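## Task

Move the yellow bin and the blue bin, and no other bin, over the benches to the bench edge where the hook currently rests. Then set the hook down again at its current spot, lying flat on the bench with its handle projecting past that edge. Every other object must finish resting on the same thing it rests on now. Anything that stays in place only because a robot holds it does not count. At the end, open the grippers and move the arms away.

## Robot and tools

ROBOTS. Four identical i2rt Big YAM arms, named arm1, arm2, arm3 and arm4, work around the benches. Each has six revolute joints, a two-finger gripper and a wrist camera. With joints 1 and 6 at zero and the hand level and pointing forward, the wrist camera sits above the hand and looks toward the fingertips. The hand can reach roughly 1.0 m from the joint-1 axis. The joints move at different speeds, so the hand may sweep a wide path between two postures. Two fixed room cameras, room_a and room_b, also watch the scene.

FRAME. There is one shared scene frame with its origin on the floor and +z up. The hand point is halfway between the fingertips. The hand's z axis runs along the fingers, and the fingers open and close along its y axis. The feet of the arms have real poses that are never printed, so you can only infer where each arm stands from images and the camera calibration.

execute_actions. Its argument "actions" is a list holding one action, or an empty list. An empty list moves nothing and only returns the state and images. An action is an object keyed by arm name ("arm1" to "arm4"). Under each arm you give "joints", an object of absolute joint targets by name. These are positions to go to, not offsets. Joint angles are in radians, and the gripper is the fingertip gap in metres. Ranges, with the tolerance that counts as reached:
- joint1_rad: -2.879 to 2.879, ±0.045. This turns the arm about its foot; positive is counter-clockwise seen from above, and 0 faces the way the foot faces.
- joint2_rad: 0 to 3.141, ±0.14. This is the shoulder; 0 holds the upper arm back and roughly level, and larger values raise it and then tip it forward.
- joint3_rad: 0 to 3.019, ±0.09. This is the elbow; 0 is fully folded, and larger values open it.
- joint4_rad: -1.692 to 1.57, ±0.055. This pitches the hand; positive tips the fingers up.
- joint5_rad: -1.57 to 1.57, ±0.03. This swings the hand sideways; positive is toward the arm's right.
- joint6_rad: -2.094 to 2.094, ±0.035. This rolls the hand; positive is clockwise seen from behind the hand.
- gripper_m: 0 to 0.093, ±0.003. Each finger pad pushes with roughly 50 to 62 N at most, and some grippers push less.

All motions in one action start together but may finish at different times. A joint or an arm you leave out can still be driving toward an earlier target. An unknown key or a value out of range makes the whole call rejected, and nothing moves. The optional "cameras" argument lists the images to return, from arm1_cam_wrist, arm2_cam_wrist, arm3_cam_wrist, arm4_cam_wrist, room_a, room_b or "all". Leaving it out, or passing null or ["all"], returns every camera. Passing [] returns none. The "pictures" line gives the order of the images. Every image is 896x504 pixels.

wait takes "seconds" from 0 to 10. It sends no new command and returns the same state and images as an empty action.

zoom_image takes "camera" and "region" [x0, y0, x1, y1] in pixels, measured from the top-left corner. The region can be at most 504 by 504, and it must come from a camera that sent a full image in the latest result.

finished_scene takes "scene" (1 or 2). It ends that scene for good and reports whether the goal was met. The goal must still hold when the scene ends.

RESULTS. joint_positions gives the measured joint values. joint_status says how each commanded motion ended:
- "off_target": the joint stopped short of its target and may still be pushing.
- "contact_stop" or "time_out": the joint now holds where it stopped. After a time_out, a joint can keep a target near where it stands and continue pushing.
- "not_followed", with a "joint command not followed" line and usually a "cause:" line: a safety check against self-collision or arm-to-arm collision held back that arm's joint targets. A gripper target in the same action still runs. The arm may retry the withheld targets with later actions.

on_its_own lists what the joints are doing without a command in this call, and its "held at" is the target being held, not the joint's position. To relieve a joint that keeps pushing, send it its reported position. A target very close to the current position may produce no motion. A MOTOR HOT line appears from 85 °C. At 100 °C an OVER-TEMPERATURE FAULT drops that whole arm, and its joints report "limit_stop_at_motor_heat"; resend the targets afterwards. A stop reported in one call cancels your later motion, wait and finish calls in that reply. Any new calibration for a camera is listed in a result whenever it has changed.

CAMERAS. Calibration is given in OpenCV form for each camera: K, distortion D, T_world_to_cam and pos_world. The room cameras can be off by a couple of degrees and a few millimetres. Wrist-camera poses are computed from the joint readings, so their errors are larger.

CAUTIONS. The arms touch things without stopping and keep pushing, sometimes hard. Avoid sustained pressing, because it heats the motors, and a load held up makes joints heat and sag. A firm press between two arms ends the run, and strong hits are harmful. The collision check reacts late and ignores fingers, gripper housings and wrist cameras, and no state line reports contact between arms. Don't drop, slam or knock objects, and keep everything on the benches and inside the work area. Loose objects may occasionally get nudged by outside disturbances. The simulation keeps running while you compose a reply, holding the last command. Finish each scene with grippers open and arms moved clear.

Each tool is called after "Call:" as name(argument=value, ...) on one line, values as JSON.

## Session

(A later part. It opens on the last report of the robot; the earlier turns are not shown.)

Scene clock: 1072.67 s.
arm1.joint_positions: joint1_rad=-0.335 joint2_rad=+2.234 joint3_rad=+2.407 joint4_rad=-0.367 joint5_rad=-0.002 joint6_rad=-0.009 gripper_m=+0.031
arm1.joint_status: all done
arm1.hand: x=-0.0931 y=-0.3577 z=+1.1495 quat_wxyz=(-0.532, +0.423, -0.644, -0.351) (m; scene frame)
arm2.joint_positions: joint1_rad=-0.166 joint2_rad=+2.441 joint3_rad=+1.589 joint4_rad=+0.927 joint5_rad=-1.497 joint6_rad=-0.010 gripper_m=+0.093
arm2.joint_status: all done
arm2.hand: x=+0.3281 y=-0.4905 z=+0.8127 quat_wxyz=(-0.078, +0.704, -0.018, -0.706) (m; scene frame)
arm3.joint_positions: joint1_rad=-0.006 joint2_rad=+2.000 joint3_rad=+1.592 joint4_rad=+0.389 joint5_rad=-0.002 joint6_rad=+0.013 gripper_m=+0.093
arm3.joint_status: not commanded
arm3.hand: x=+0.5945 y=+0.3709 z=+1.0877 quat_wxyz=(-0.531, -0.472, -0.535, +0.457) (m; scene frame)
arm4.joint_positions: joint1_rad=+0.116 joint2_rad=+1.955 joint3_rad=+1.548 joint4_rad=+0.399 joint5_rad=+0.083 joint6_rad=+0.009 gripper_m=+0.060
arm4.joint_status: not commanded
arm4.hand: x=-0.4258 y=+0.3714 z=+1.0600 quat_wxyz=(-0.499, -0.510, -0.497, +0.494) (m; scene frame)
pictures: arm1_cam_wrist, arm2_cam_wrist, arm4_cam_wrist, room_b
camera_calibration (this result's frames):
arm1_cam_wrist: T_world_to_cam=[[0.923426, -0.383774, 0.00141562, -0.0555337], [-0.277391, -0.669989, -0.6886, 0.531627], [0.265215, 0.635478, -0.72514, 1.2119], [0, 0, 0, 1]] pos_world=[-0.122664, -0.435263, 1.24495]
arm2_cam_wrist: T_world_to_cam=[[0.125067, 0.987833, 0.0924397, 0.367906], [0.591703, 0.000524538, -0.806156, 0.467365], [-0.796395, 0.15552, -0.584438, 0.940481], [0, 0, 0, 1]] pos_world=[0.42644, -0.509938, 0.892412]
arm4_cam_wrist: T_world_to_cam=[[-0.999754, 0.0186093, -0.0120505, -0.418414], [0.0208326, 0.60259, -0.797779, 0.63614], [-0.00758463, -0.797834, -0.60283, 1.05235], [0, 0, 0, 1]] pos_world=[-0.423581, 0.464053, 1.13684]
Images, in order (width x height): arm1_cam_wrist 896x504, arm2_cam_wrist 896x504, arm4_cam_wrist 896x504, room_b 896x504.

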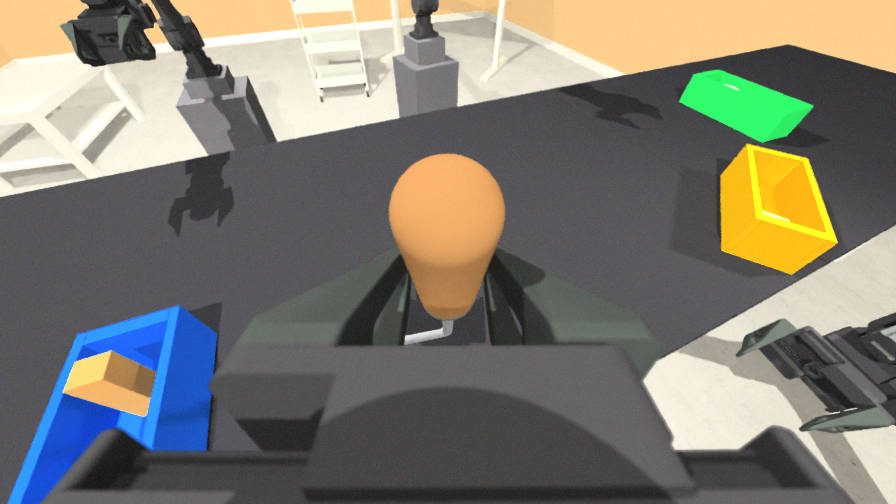

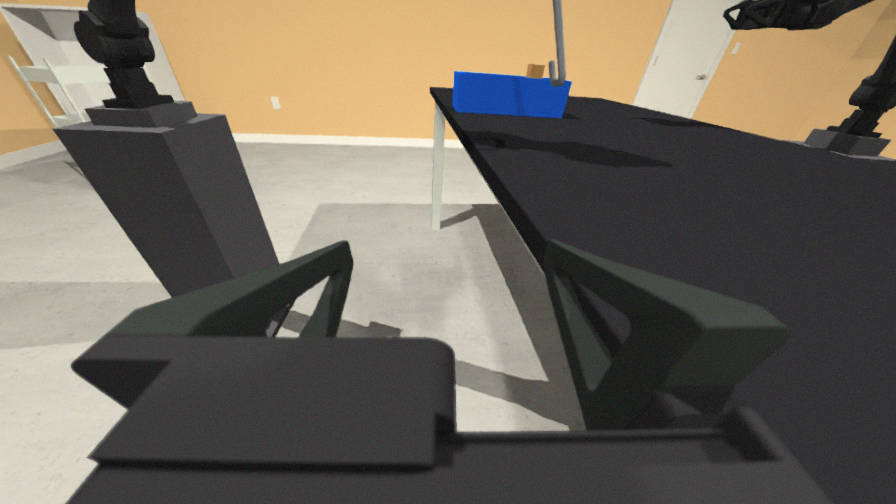

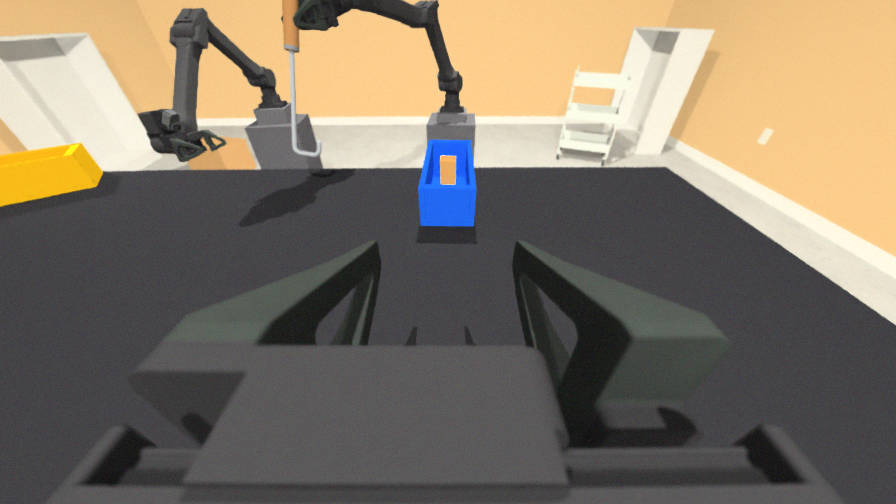

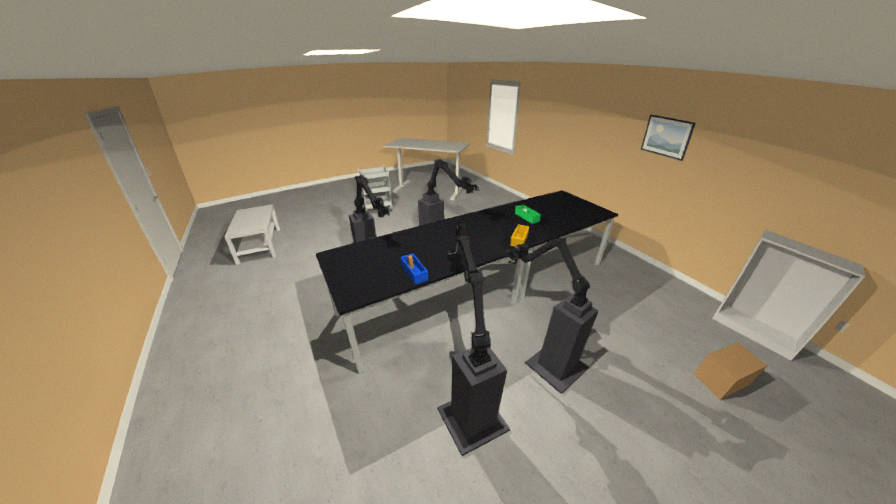

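Call:
execute_actions(actions=[{"arm1":{"joints":{"joint3_rad":1.44,"joint4_rad":1.56}}}], cameras=["arm4_cam_wrist","arm1_cam_wrist","arm2_cam_wrist"])

Scene clock: 1097.23 s.
arm1.joint_positions: joint1_rad=-0.337 joint2_rad=+2.216 joint3_rad=+1.423 joint4_rad=+1.517 joint5_rad=+0.001 joint6_rad=+0.005 gripper_m=+0.031
arm1.joint_status: all done
arm1.hand: x=-0.1606 y=-0.5130 z=+1.0263 quat_wxyz=(-0.762, +0.218, -0.345, -0.503) (m; scene frame)
arm2.joint_positions: joint1_rad=-0.166 joint2_rad=+2.441 joint3_rad=+1.589 joint4_rad=+0.927 joint5_rad=-1.497 joint6_rad=-0.010 gripper_m=+0.093
arm2.joint_status: not commanded
arm2.hand: x=+0.3281 y=-0.4905 z=+0.8127 quat_wxyz=(-0.078, +0.704, -0.018, -0.706) (m; scene frame)
arm3.joint_positions: joint1_rad=-0.006 joint2_rad=+2.000 joint3_rad=+1.592 joint4_rad=+0.389 joint5_rad=-0.002 joint6_rad=+0.013 gripper_m=+0.093
arm3.joint_status: not commanded
arm3.hand: x=+0.5945 y=+0.3709 z=+1.0877 quat_wxyz=(-0.531, -0.472, -0.535, +0.457) (m; scene frame)
arm4.joint_positions: joint1_rad=+0.116 joint2_rad=+1.955 joint3_rad=+1.548 joint4_rad=+0.399 joint5_rad=+0.083 joint6_rad=+0.009 gripper_m=+0.060
arm4.joint_status: not commanded
arm4.hand: x=-0.4258 y=+0.3714 z=+1.0600 quat_wxyz=(-0.499, -0.510, -0.497, +0.494) (m; scene frame)
pictures: arm1_cam_wrist, arm2_cam_wrist, arm4_cam_wrist
camera_calibration (this result's frames):
arm1_cam_wrist: T_world_to_cam=[[0.919274, -0.393617, -0.00100758, -0.0559087], [0.041117, 0.098572, -0.99428, 1.0832], [0.391465, 0.913974, 0.106799, 0.548434], [0, 0, 0, 1]] pos_world=[-0.207835, -0.630035, 1.01838]
arm2_cam_wrist: T_world_to_cam=[[0.125067, 0.987833, 0.0924397, 0.367906], [0.591703, 0.000524538, -0.806156, 0.467365], [-0.796395, 0.15552, -0.584438, 0.940481], [0, 0, 0, 1]] pos_world=[0.42644, -0.509938, 0.892412]
arm4_cam_wrist: T_world_to_cam=[[-0.999754, 0.0186093, -0.0120505, -0.418414], [0.0208326, 0.60259, -0.797779, 0.63614], [-0.00758463, -0.797834, -0.60283, 1.05235], [0, 0, 0, 1]] pos_world=[-0.423581, 0.464053, 1.13684]
Images, in order (width x height): arm1_cam_wrist 896x504, arm2_cam_wrist 896x504, arm4_cam_wrist 896x504.

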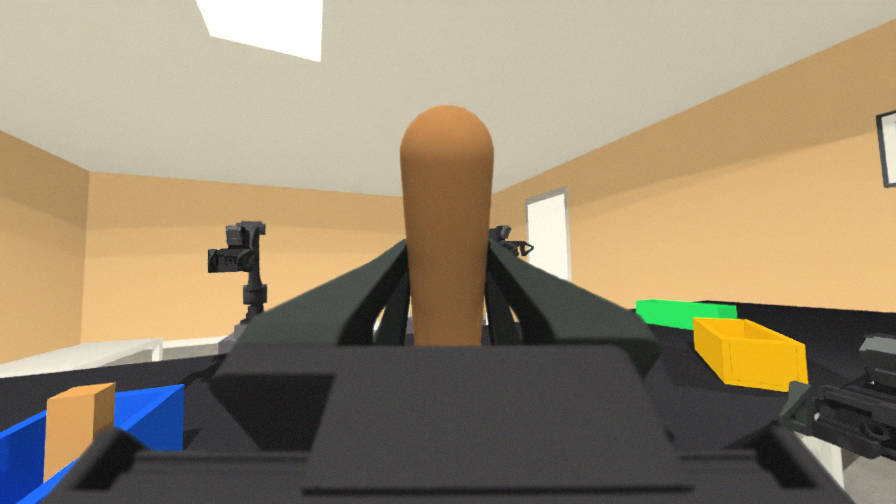

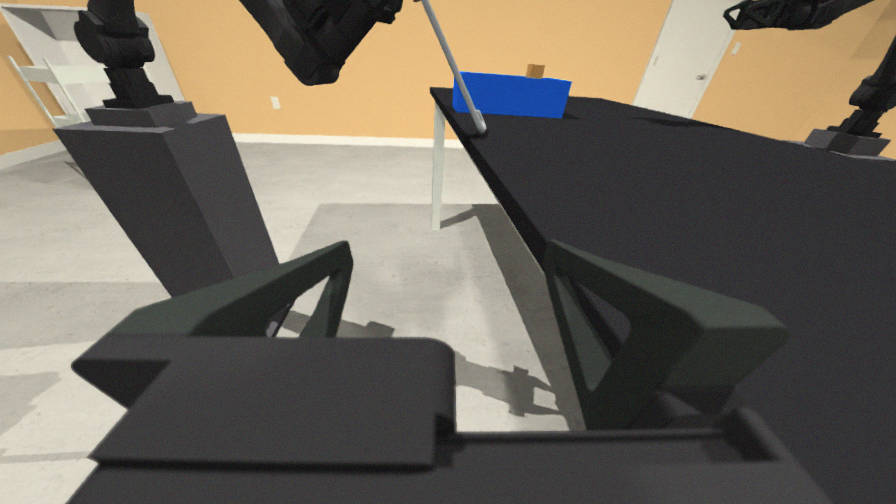

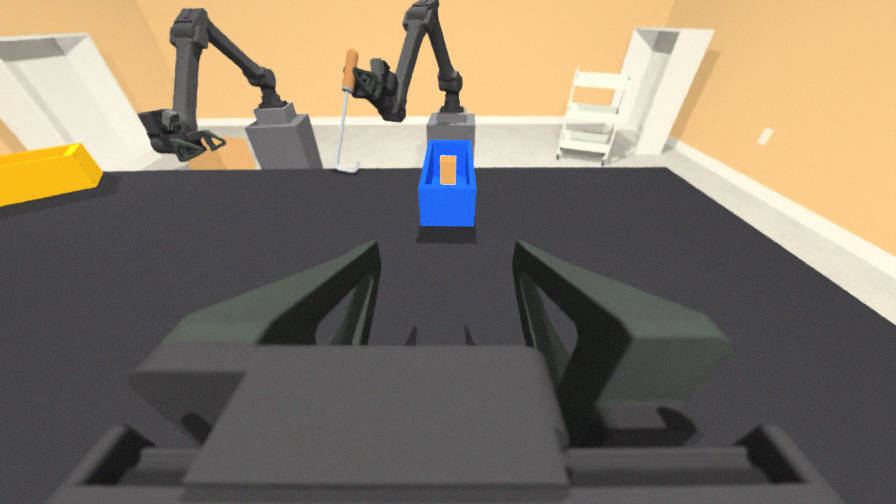

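Call:
execute_actions(actions=[{"arm1":{"joints":{"joint3_rad":1.71}}}], cameras=[])

Call:
execute_actions(actions=[{"arm1":{"joints":{"joint2_rad":2.32}}}], cameras=["arm4_cam_wrist","arm1_cam_wrist","arm2_cam_wrist"])

Scene clock: 1128.77 s.
arm1.joint_positions: joint1_rad=-0.337 joint2_rad=+2.218 joint3_rad=+1.661 joint4_rad=+1.529 joint5_rad=+0.001 joint6_rad=+0.005 gripper_m=+0.031
arm1.joint_status: all done
arm1.hand: x=-0.1552 y=-0.5037 z=+1.1359 quat_wxyz=(-0.798, +0.155, -0.248, -0.526) (m; scene frame)
arm2.joint_positions: joint1_rad=-0.166 joint2_rad=+2.441 joint3_rad=+1.589 joint4_rad=+0.927 joint5_rad=-1.497 joint6_rad=-0.010 gripper_m=+0.093
arm2.joint_status: not commanded
arm2.hand: x=+0.3281 y=-0.4905 z=+0.8127 quat_wxyz=(-0.078, +0.704, -0.018, -0.706) (m; scene frame)
arm3.joint_positions: joint1_rad=-0.006 joint2_rad=+2.000 joint3_rad=+1.592 joint4_rad=+0.389 joint5_rad=-0.002 joint6_rad=+0.013 gripper_m=+0.093
arm3.joint_status: not commanded
arm3.hand: x=+0.5945 y=+0.3709 z=+1.0877 quat_wxyz=(-0.531, -0.472, -0.535, +0.457) (m; scene frame)
arm4.joint_positions: joint1_rad=+0.116 joint2_rad=+1.955 joint3_rad=+1.548 joint4_rad=+0.399 joint5_rad=+0.083 joint6_rad=+0.009 gripper_m=+0.060
arm4.joint_status: not commanded
arm4.hand: x=-0.4258 y=+0.3714 z=+1.0600 quat_wxyz=(-0.499, -0.510, -0.497, +0.494) (m; scene frame)
pictures: none
No camera images: the call's "cameras" was empty. Leave "cameras" out to get every camera's image.

Scene clock: 1129.93 s.
arm1.joint_positions: joint1_rad=-0.337 joint2_rad=+2.346 joint3_rad=+1.661 joint4_rad=+1.532 joint5_rad=+0.001 joint6_rad=+0.004 gripper_m=+0.031
arm1.joint_status: all done
arm1.hand: x=-0.1452 y=-0.4784 z=+1.0393 quat_wxyz=(-0.782, +0.187, -0.298, -0.515) (m; scene frame)
arm2.joint_positions: joint1_rad=-0.166 joint2_rad=+2.441 joint3_rad=+1.589 joint4_rad=+0.927 joint5_rad=-1.497 joint6_rad=-0.010 gripper_m=+0.093
arm2.joint_status: not commanded
arm2.hand: x=+0.3281 y=-0.4905 z=+0.8127 quat_wxyz=(-0.078, +0.704, -0.018, -0.706) (m; scene frame)
arm3.joint_positions: joint1_rad=-0.006 joint2_rad=+2.000 joint3_rad=+1.592 joint4_rad=+0.389 joint5_rad=-0.002 joint6_rad=+0.013 gripper_m=+0.093
arm3.joint_status: not commanded
arm3.hand: x=+0.5945 y=+0.3709 z=+1.0877 quat_wxyz=(-0.531, -0.472, -0.535, +0.457) (m; scene frame)
arm4.joint_positions: joint1_rad=+0.116 joint2_rad=+1.955 joint3_rad=+1.548 joint4_rad=+0.399 joint5_rad=+0.083 joint6_rad=+0.009 gripper_m=+0.060
arm4.joint_status: not commanded
arm4.hand: x=-0.4258 y=+0.3714 z=+1.0600 quat_wxyz=(-0.499, -0.510, -0.497, +0.494) (m; scene frame)
pictures: arm1_cam_wrist, arm2_cam_wrist, arm4_cam_wrist
camera_calibration (this result's frames):
arm1_cam_wrist: T_world_to_cam=[[0.918575, -0.395248, 0.000489621, -0.0587977], [0.0903286, 0.208722, -0.973795, 1.13067], [0.384788, 0.894547, 0.227429, 0.373732], [0, 0, 0, 1]] pos_world=[-0.191929, -0.593556, 1.01607]
arm2_cam_wrist: T_world_to_cam=[[0.125067, 0.987833, 0.0924397, 0.367906], [0.591703, 0.000524538, -0.806156, 0.467365], [-0.796395, 0.15552, -0.584438, 0.940481], [0, 0, 0, 1]] pos_world=[0.42644, -0.509938, 0.892412]
arm4_cam_wrist: T_world_to_cam=[[-0.999754, 0.0186093, -0.0120505, -0.418414], [0.0208326, 0.60259, -0.797779, 0.63614], [-0.00758463, -0.797834, -0.60283, 1.05235], [0, 0, 0, 1]] pos_world=[-0.423581, 0.464053, 1.13684]
Images, in order (width x height): arm1_cam_wrist 896x504, arm2_cam_wrist 896x504, arm4_cam_wrist 896x504.

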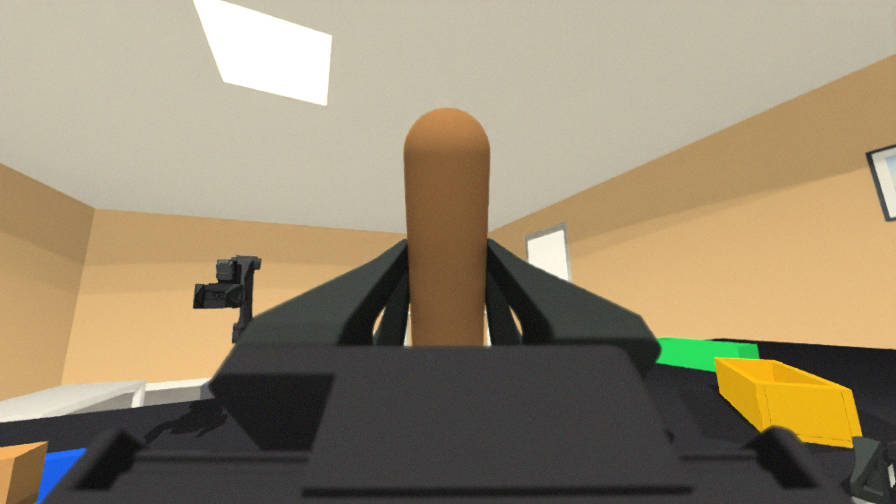

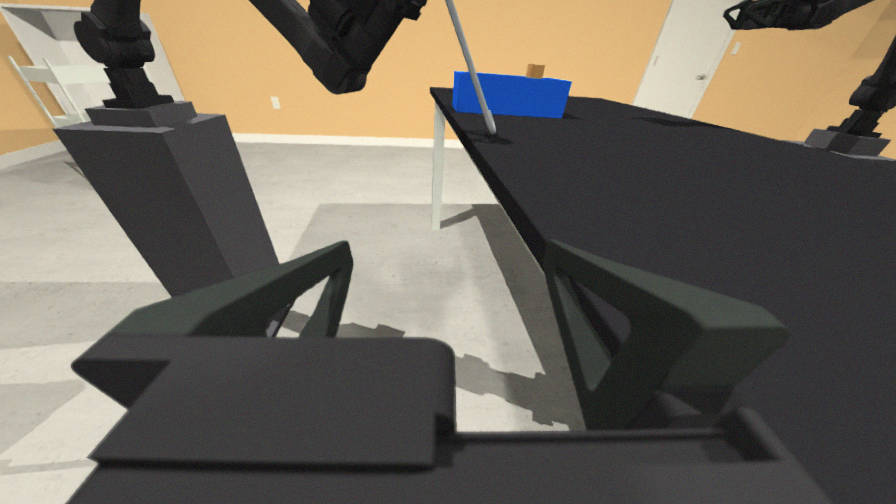

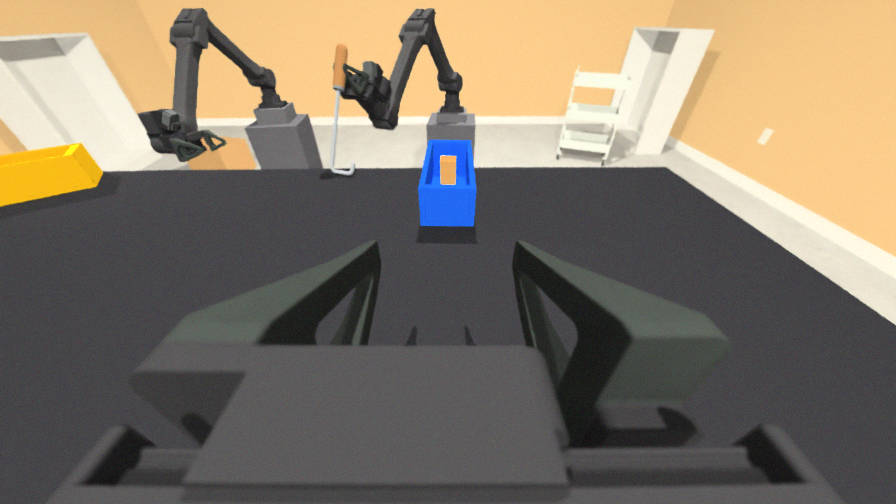

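Call:
execute_actions(actions=[{"arm1":{"joints":{"joint2_rad":2.1}}}], cameras=[])

Call:
execute_actions(actions=[{"arm1":{"joints":{"joint2_rad":1.88,"joint4_rad":0.0}}}], cameras=["arm4_cam_wrist","arm1_cam_wrist","arm2_cam_wrist"])

Scene clock: 1163.57 s.
arm1.joint_positions: joint1_rad=-0.337 joint2_rad=+2.098 joint3_rad=+1.670 joint4_rad=+1.541 joint5_rad=+0.001 joint6_rad=+0.004 gripper_m=+0.031
arm1.joint_status: all done
arm1.hand: x=-0.1706 y=-0.5411 z=+1.2287 quat_wxyz=(-0.814, +0.118, -0.191, -0.536) (m; scene frame)
arm2.joint_positions: joint1_rad=-0.166 joint2_rad=+2.441 joint3_rad=+1.589 joint4_rad=+0.927 joint5_rad=-1.497 joint6_rad=-0.010 gripper_m=+0.093
arm2.joint_status: not commanded
arm2.hand: x=+0.3281 y=-0.4905 z=+0.8127 quat_wxyz=(-0.078, +0.704, -0.018, -0.706) (m; scene frame)
arm3.joint_positions: joint1_rad=-0.006 joint2_rad=+2.000 joint3_rad=+1.592 joint4_rad=+0.389 joint5_rad=-0.002 joint6_rad=+0.013 gripper_m=+0.093
arm3.joint_status: not commanded
arm3.hand: x=+0.5945 y=+0.3709 z=+1.0877 quat_wxyz=(-0.531, -0.472, -0.535, +0.457) (m; scene frame)
arm4.joint_positions: joint1_rad=+0.116 joint2_rad=+1.955 joint3_rad=+1.548 joint4_rad=+0.399 joint5_rad=+0.083 joint6_rad=+0.009 gripper_m=+0.060
arm4.joint_status: not commanded
arm4.hand: x=-0.4258 y=+0.3714 z=+1.0600 quat_wxyz=(-0.499, -0.510, -0.497, +0.494) (m; scene frame)
pictures: none
No camera images: the call's "cameras" was empty. Leave "cameras" out to get every camera's image.

Scene clock: 1165.37 s.
arm1.joint_positions: joint1_rad=-0.337 joint2_rad=+1.891 joint3_rad=+1.670 joint4_rad=+0.004 joint5_rad=+0.001 joint6_rad=+0.004 gripper_m=+0.031
arm1.joint_status: all done
arm1.hand: x=-0.1352 y=-0.4565 z=+1.0747 quat_wxyz=(-0.523, +0.422, -0.654, -0.348) (m; scene frame)
arm2.joint_positions: joint1_rad=-0.166 joint2_rad=+2.441 joint3_rad=+1.589 joint4_rad=+0.927 joint5_rad=-1.497 joint6_rad=-0.010 gripper_m=+0.093
arm2.joint_status: not commanded
arm2.hand: x=+0.3281 y=-0.4905 z=+0.8127 quat_wxyz=(-0.078, +0.704, -0.018, -0.706) (m; scene frame)
arm3.joint_positions: joint1_rad=-0.006 joint2_rad=+2.000 joint3_rad=+1.592 joint4_rad=+0.389 joint5_rad=-0.002 joint6_rad=+0.013 gripper_m=+0.093
arm3.joint_status: not commanded
arm3.hand: x=+0.5945 y=+0.3709 z=+1.0877 quat_wxyz=(-0.531, -0.472, -0.535, +0.457) (m; scene frame)
arm4.joint_positions: joint1_rad=+0.116 joint2_rad=+1.955 joint3_rad=+1.548 joint4_rad=+0.399 joint5_rad=+0.083 joint6_rad=+0.009 gripper_m=+0.060
arm4.joint_status: not commanded
arm4.hand: x=-0.4258 y=+0.3714 z=+1.0600 quat_wxyz=(-0.499, -0.510, -0.497, +0.494) (m; scene frame)
pictures: arm1_cam_wrist, arm2_cam_wrist, arm4_cam_wrist
camera_calibration (this result's frames):
arm1_cam_wrist: T_world_to_cam=[[0.920853, -0.389762, -0.01077, -0.0444334], [-0.295741, -0.680185, -0.670735, 0.375982], [0.254101, 0.620833, -0.741619, 1.24108], [0, 0, 0, 1]] pos_world=[-0.16325, -0.532085, 1.17211]
arm2_cam_wrist: T_world_to_cam=[[0.125067, 0.987833, 0.0924397, 0.367906], [0.591703, 0.000524538, -0.806156, 0.467365], [-0.796395, 0.15552, -0.584438, 0.940481], [0, 0, 0, 1]] pos_world=[0.42644, -0.509938, 0.892412]
arm4_cam_wrist: T_world_to_cam=[[-0.999754, 0.0186093, -0.0120505, -0.418414], [0.0208326, 0.60259, -0.797779, 0.63614], [-0.00758463, -0.797834, -0.60283, 1.05235], [0, 0, 0, 1]] pos_world=[-0.423581, 0.464053, 1.13684]
Images, in order (width x height): arm1_cam_wrist 896x504, arm2_cam_wrist 896x504, arm4_cam_wrist 896x504.

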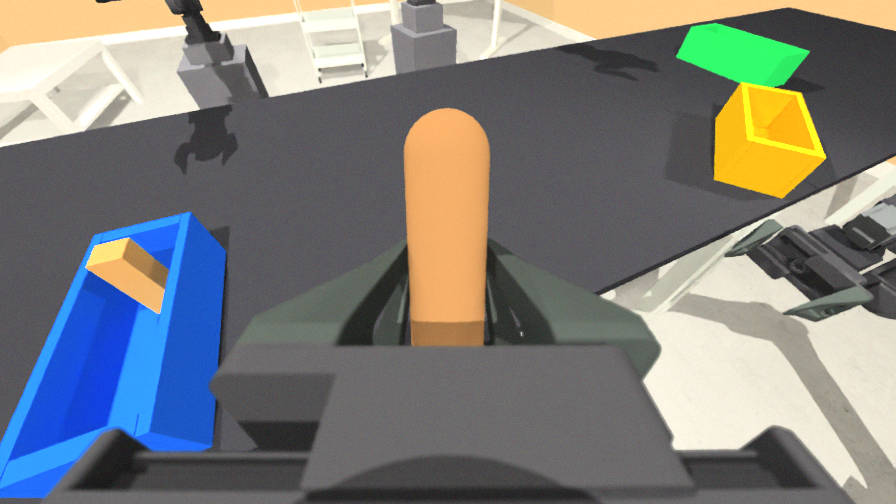

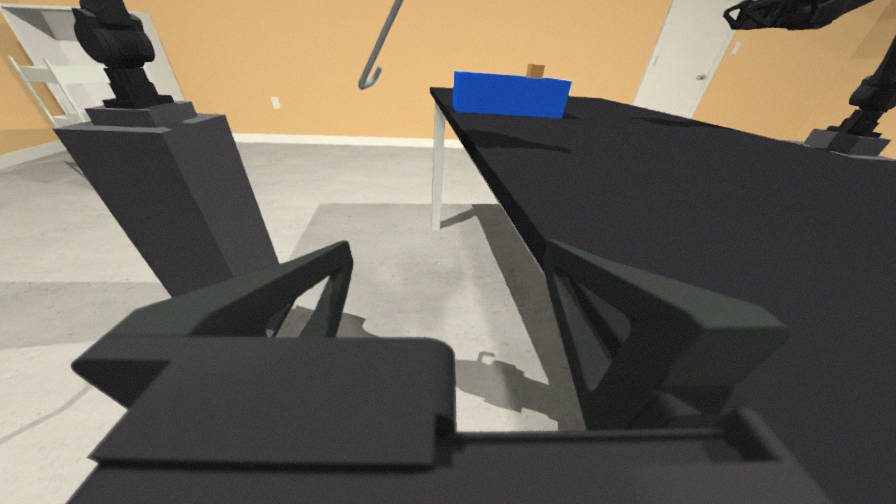

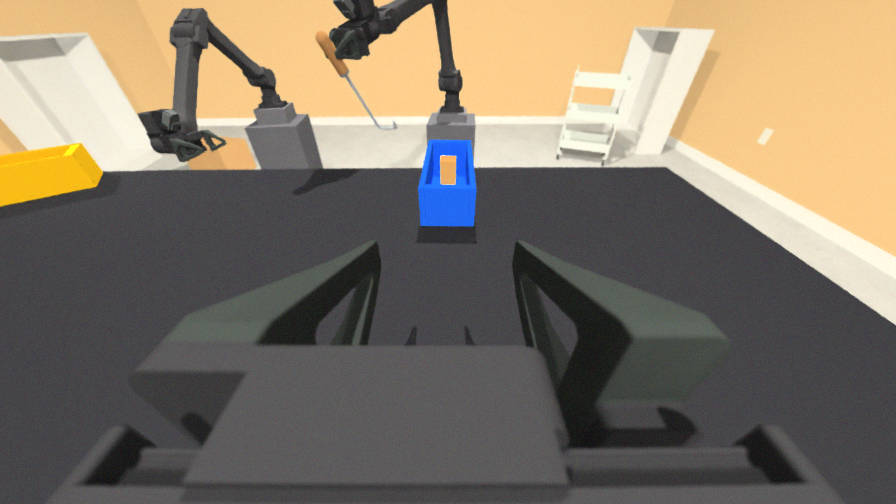

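Call:
execute_actions(actions=[{"arm1":{"joints":{"joint2_rad":1.75,"joint4_rad":-1.0}}}], cameras=["arm4_cam_wrist","arm1_cam_wrist","arm2_cam_wrist"])

Scene clock: 1170.97 s.
arm1.joint_positions: joint1_rad=-0.337 joint2_rad=+1.754 joint3_rad=+1.670 joint4_rad=-0.991 joint5_rad=+0.001 joint6_rad=+0.004 gripper_m=+0.031
arm1.joint_status: all done
arm1.hand: x=-0.2014 y=-0.6052 z=+0.9850 quat_wxyz=(-0.205, +0.527, -0.813, -0.140) (m; scene frame)
arm2.joint_positions: joint1_rad=-0.166 joint2_rad=+2.441 joint3_rad=+1.589 joint4_rad=+0.927 joint5_rad=-1.497 joint6_rad=-0.010 gripper_m=+0.093
arm2.joint_status: not commanded
arm2.hand: x=+0.3281 y=-0.4905 z=+0.8127 quat_wxyz=(-0.078, +0.704, -0.018, -0.706) (m; scene frame)
arm3.joint_positions: joint1_rad=-0.006 joint2_rad=+2.000 joint3_rad=+1.592 joint4_rad=+0.389 joint5_rad=-0.002 joint6_rad=+0.013 gripper_m=+0.093
arm3.joint_status: not commanded
arm3.hand: x=+0.5945 y=+0.3709 z=+1.0877 quat_wxyz=(-0.531, -0.472, -0.535, +0.457) (m; scene frame)
arm4.joint_positions: joint1_rad=+0.116 joint2_rad=+1.955 joint3_rad=+1.548 joint4_rad=+0.399 joint5_rad=+0.083 joint6_rad=+0.009 gripper_m=+0.060
arm4.joint_status: not commanded
arm4.hand: x=-0.4258 y=+0.3714 z=+1.0600 quat_wxyz=(-0.499, -0.510, -0.497, +0.494) (m; scene frame)
pictures: arm1_cam_wrist, arm2_cam_wrist, arm4_cam_wrist
camera_calibration (this result's frames):
arm1_cam_wrist: T_world_to_cam=[[0.918835, -0.394117, -0.0203366, -0.0359985], [-0.389049, -0.913256, 0.120851, -0.744493], [-0.0662021, -0.103131, -0.992462, 1.02812], [0, 0, 0, 1]] pos_world=[-0.188504, -0.588069, 1.10961]
arm2_cam_wrist: T_world_to_cam=[[0.125067, 0.987833, 0.0924397, 0.367906], [0.591703, 0.000524538, -0.806156, 0.467365], [-0.796395, 0.15552, -0.584438, 0.940481], [0, 0, 0, 1]] pos_world=[0.42644, -0.509938, 0.892412]
arm4_cam_wrist: T_world_to_cam=[[-0.999754, 0.0186093, -0.0120505, -0.418414], [0.0208326, 0.60259, -0.797779, 0.63614], [-0.00758463, -0.797834, -0.60283, 1.05235], [0, 0, 0, 1]] pos_world=[-0.423581, 0.464053, 1.13684]
Images, in order (width x height): arm1_cam_wrist 896x504, arm2_cam_wrist 896x504, arm4_cam_wrist 896x504.

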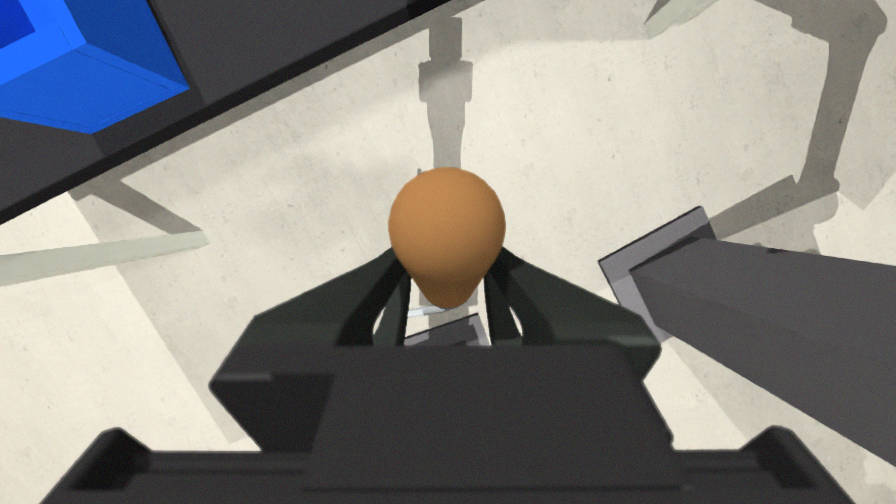

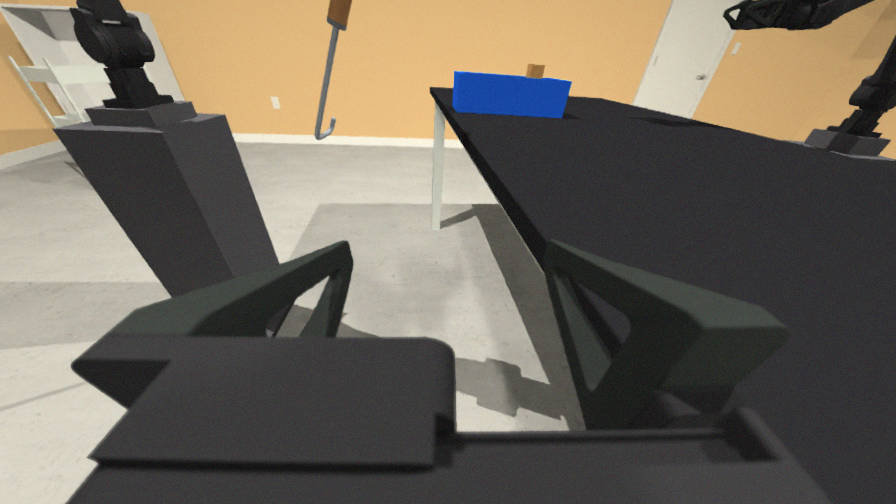

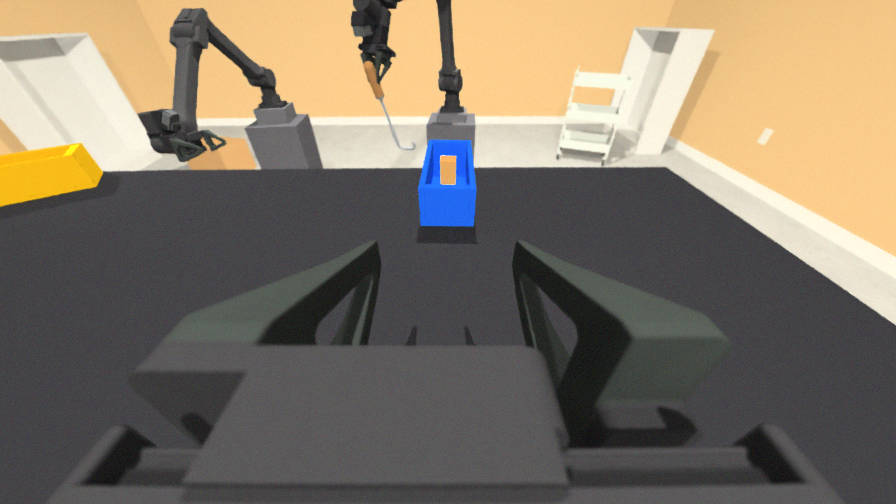

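Call:
execute_actions(actions=[{"arm1":{"joints":{"joint2_rad":1.93,"joint4_rad":-1.68}}}], cameras=["arm4_cam_wrist","arm1_cam_wrist","arm2_cam_wrist"])

Scene clock: 1178.63 s.
arm1.joint_positions: joint1_rad=-0.337 joint2_rad=+1.956 joint3_rad=+1.671 joint4_rad=-1.646 joint5_rad=+0.001 joint6_rad=+0.004 gripper_m=+0.031
arm1.joint_status: all done
arm1.hand: x=-0.2620 y=-0.7401 z=+0.8603 quat_wxyz=(+0.151, +0.538, -0.824, +0.093) (m; scene frame)
arm2.joint_positions: joint1_rad=-0.166 joint2_rad=+2.441 joint3_rad=+1.589 joint4_rad=+0.927 joint5_rad=-1.497 joint6_rad=-0.010 gripper_m=+0.093
arm2.joint_status: not commanded
arm2.hand: x=+0.3281 y=-0.4905 z=+0.8127 quat_wxyz=(-0.078, +0.704, -0.018, -0.706) (m; scene frame)
arm3.joint_positions: joint1_rad=-0.006 joint2_rad=+2.000 joint3_rad=+1.592 joint4_rad=+0.389 joint5_rad=-0.002 joint6_rad=+0.013 gripper_m=+0.093
arm3.joint_status: not commanded
arm3.hand: x=+0.5945 y=+0.3709 z=+1.0877 quat_wxyz=(-0.531, -0.472, -0.535, +0.457) (m; scene frame)
arm4.joint_positions: joint1_rad=+0.116 joint2_rad=+1.955 joint3_rad=+1.548 joint4_rad=+0.399 joint5_rad=+0.083 joint6_rad=+0.009 gripper_m=+0.060
arm4.joint_status: not commanded
arm4.hand: x=-0.4258 y=+0.3714 z=+1.0600 quat_wxyz=(-0.499, -0.510, -0.497, +0.494) (m; scene frame)
pictures: arm1_cam_wrist, arm2_cam_wrist, arm4_cam_wrist
camera_calibration (this result's frames):
arm1_cam_wrist: T_world_to_cam=[[0.914639, -0.403619, -0.0229759, -0.0419164], [-0.207811, -0.518149, 0.829661, -1.14608], [-0.346771, -0.754065, -0.557795, -0.0427704], [0, 0, 0, 1]] pos_world=[-0.214661, -0.64301, 0.926038]
arm2_cam_wrist: T_world_to_cam=[[0.125067, 0.987833, 0.0924397, 0.367906], [0.591703, 0.000524538, -0.806156, 0.467365], [-0.796395, 0.15552, -0.584438, 0.940481], [0, 0, 0, 1]] pos_world=[0.42644, -0.509938, 0.892412]
arm4_cam_wrist: T_world_to_cam=[[-0.999754, 0.0186093, -0.0120505, -0.418414], [0.0208326, 0.60259, -0.797779, 0.63614], [-0.00758463, -0.797834, -0.60283, 1.05235], [0, 0, 0, 1]] pos_world=[-0.423581, 0.464053, 1.13684]
Images, in order (width x height): arm1_cam_wrist 896x504, arm2_cam_wrist 896x504, arm4_cam_wrist 896x504.

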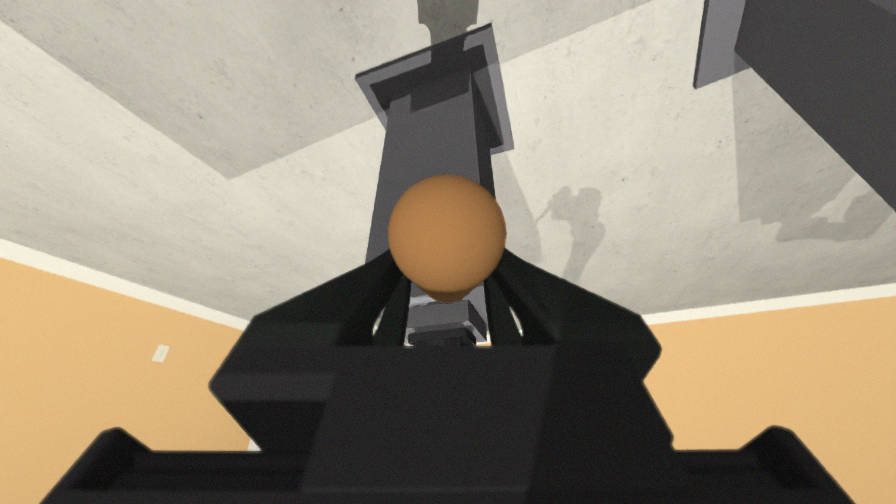

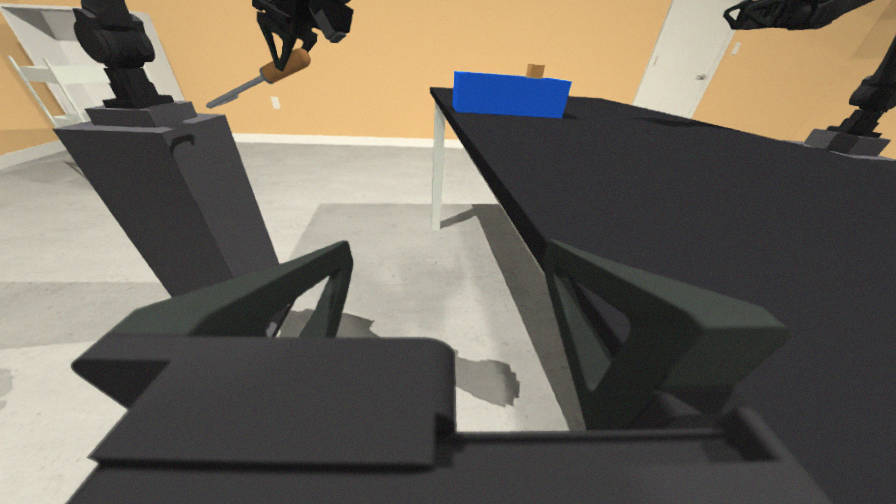

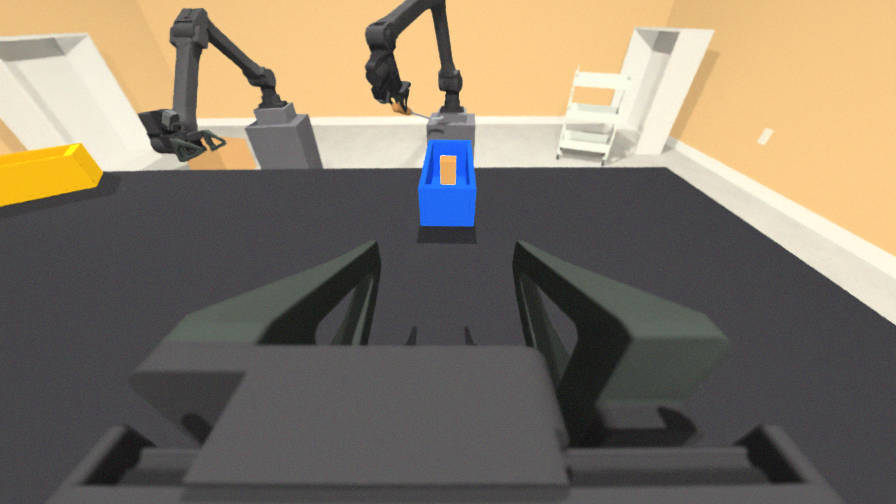

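Call:
execute_actions(actions=[], cameras=["arm1_cam_wrist","arm2_cam_wrist"])

Call:
zoom_image(camera="arm2_cam_wrist", region=[150, 0, 400, 150])

Scene clock: 1182.23 s.
arm1.joint_positions: joint1_rad=-0.337 joint2_rad=+1.956 joint3_rad=+1.671 joint4_rad=-1.646 joint5_rad=+0.001 joint6_rad=+0.004 gripper_m=+0.031
arm1.joint_status: all done
arm1.hand: x=-0.2620 y=-0.7401 z=+0.8603 quat_wxyz=(+0.151, +0.538, -0.824, +0.093) (m; scene frame)
arm2.joint_positions: joint1_rad=-0.166 joint2_rad=+2.441 joint3_rad=+1.589 joint4_rad=+0.927 joint5_rad=-1.497 joint6_rad=-0.010 gripper_m=+0.093
arm2.joint_status: not commanded
arm2.hand: x=+0.3281 y=-0.4905 z=+0.8127 quat_wxyz=(-0.078, +0.704, -0.018, -0.706) (m; scene frame)
arm3.joint_positions: joint1_rad=-0.006 joint2_rad=+2.000 joint3_rad=+1.592 joint4_rad=+0.389 joint5_rad=-0.002 joint6_rad=+0.013 gripper_m=+0.093
arm3.joint_status: not commanded
arm3.hand: x=+0.5945 y=+0.3709 z=+1.0877 quat_wxyz=(-0.531, -0.472, -0.535, +0.457) (m; scene frame)
arm4.joint_positions: joint1_rad=+0.116 joint2_rad=+1.955 joint3_rad=+1.548 joint4_rad=+0.399 joint5_rad=+0.083 joint6_rad=+0.009 gripper_m=+0.060
arm4.joint_status: not commanded
arm4.hand: x=-0.4258 y=+0.3714 z=+1.0600 quat_wxyz=(-0.499, -0.510, -0.497, +0.494) (m; scene frame)
pictures: arm1_cam_wrist, arm2_cam_wrist
camera_calibration (this result's frames):
arm1_cam_wrist: T_world_to_cam=[[0.914639, -0.403619, -0.0229759, -0.0419164], [-0.207811, -0.518149, 0.829661, -1.14608], [-0.346771, -0.754065, -0.557795, -0.0427704], [0, 0, 0, 1]] pos_world=[-0.214661, -0.64301, 0.926038]
arm2_cam_wrist: T_world_to_cam=[[0.125067, 0.987833, 0.0924397, 0.367906], [0.591703, 0.000524538, -0.806156, 0.467365], [-0.796395, 0.15552, -0.584438, 0.940481], [0, 0, 0, 1]] pos_world=[0.42644, -0.509938, 0.892412]
Images, in order (width x height): arm1_cam_wrist 896x504, arm2_cam_wrist 896x504.

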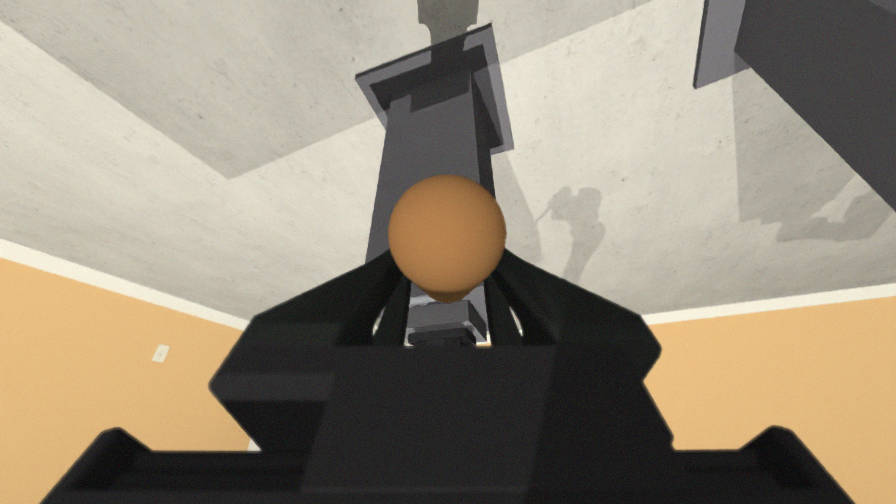

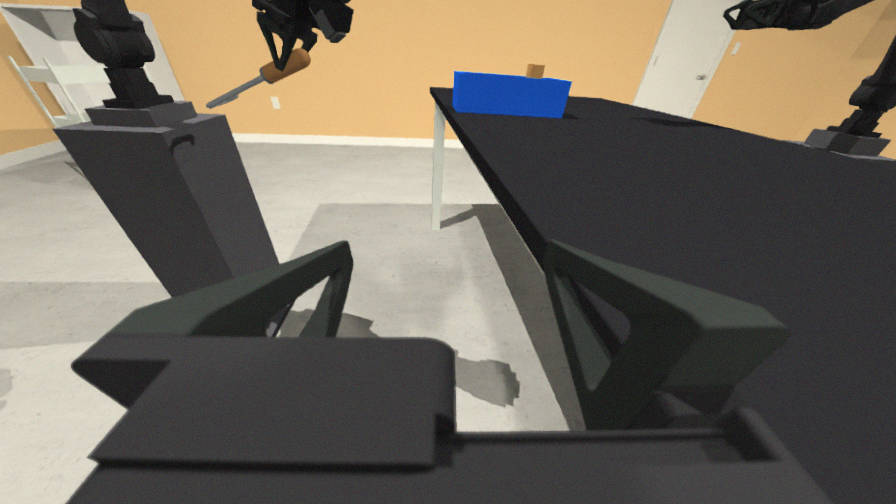

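Region (150, 0, 400, 150) of arm2_cam_wrist's 896x504 image, scaled by 2.016, with more detail than that image has; it fills the top 302 rows of this view, and the rest is white.

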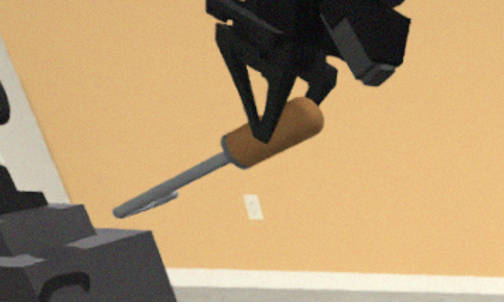

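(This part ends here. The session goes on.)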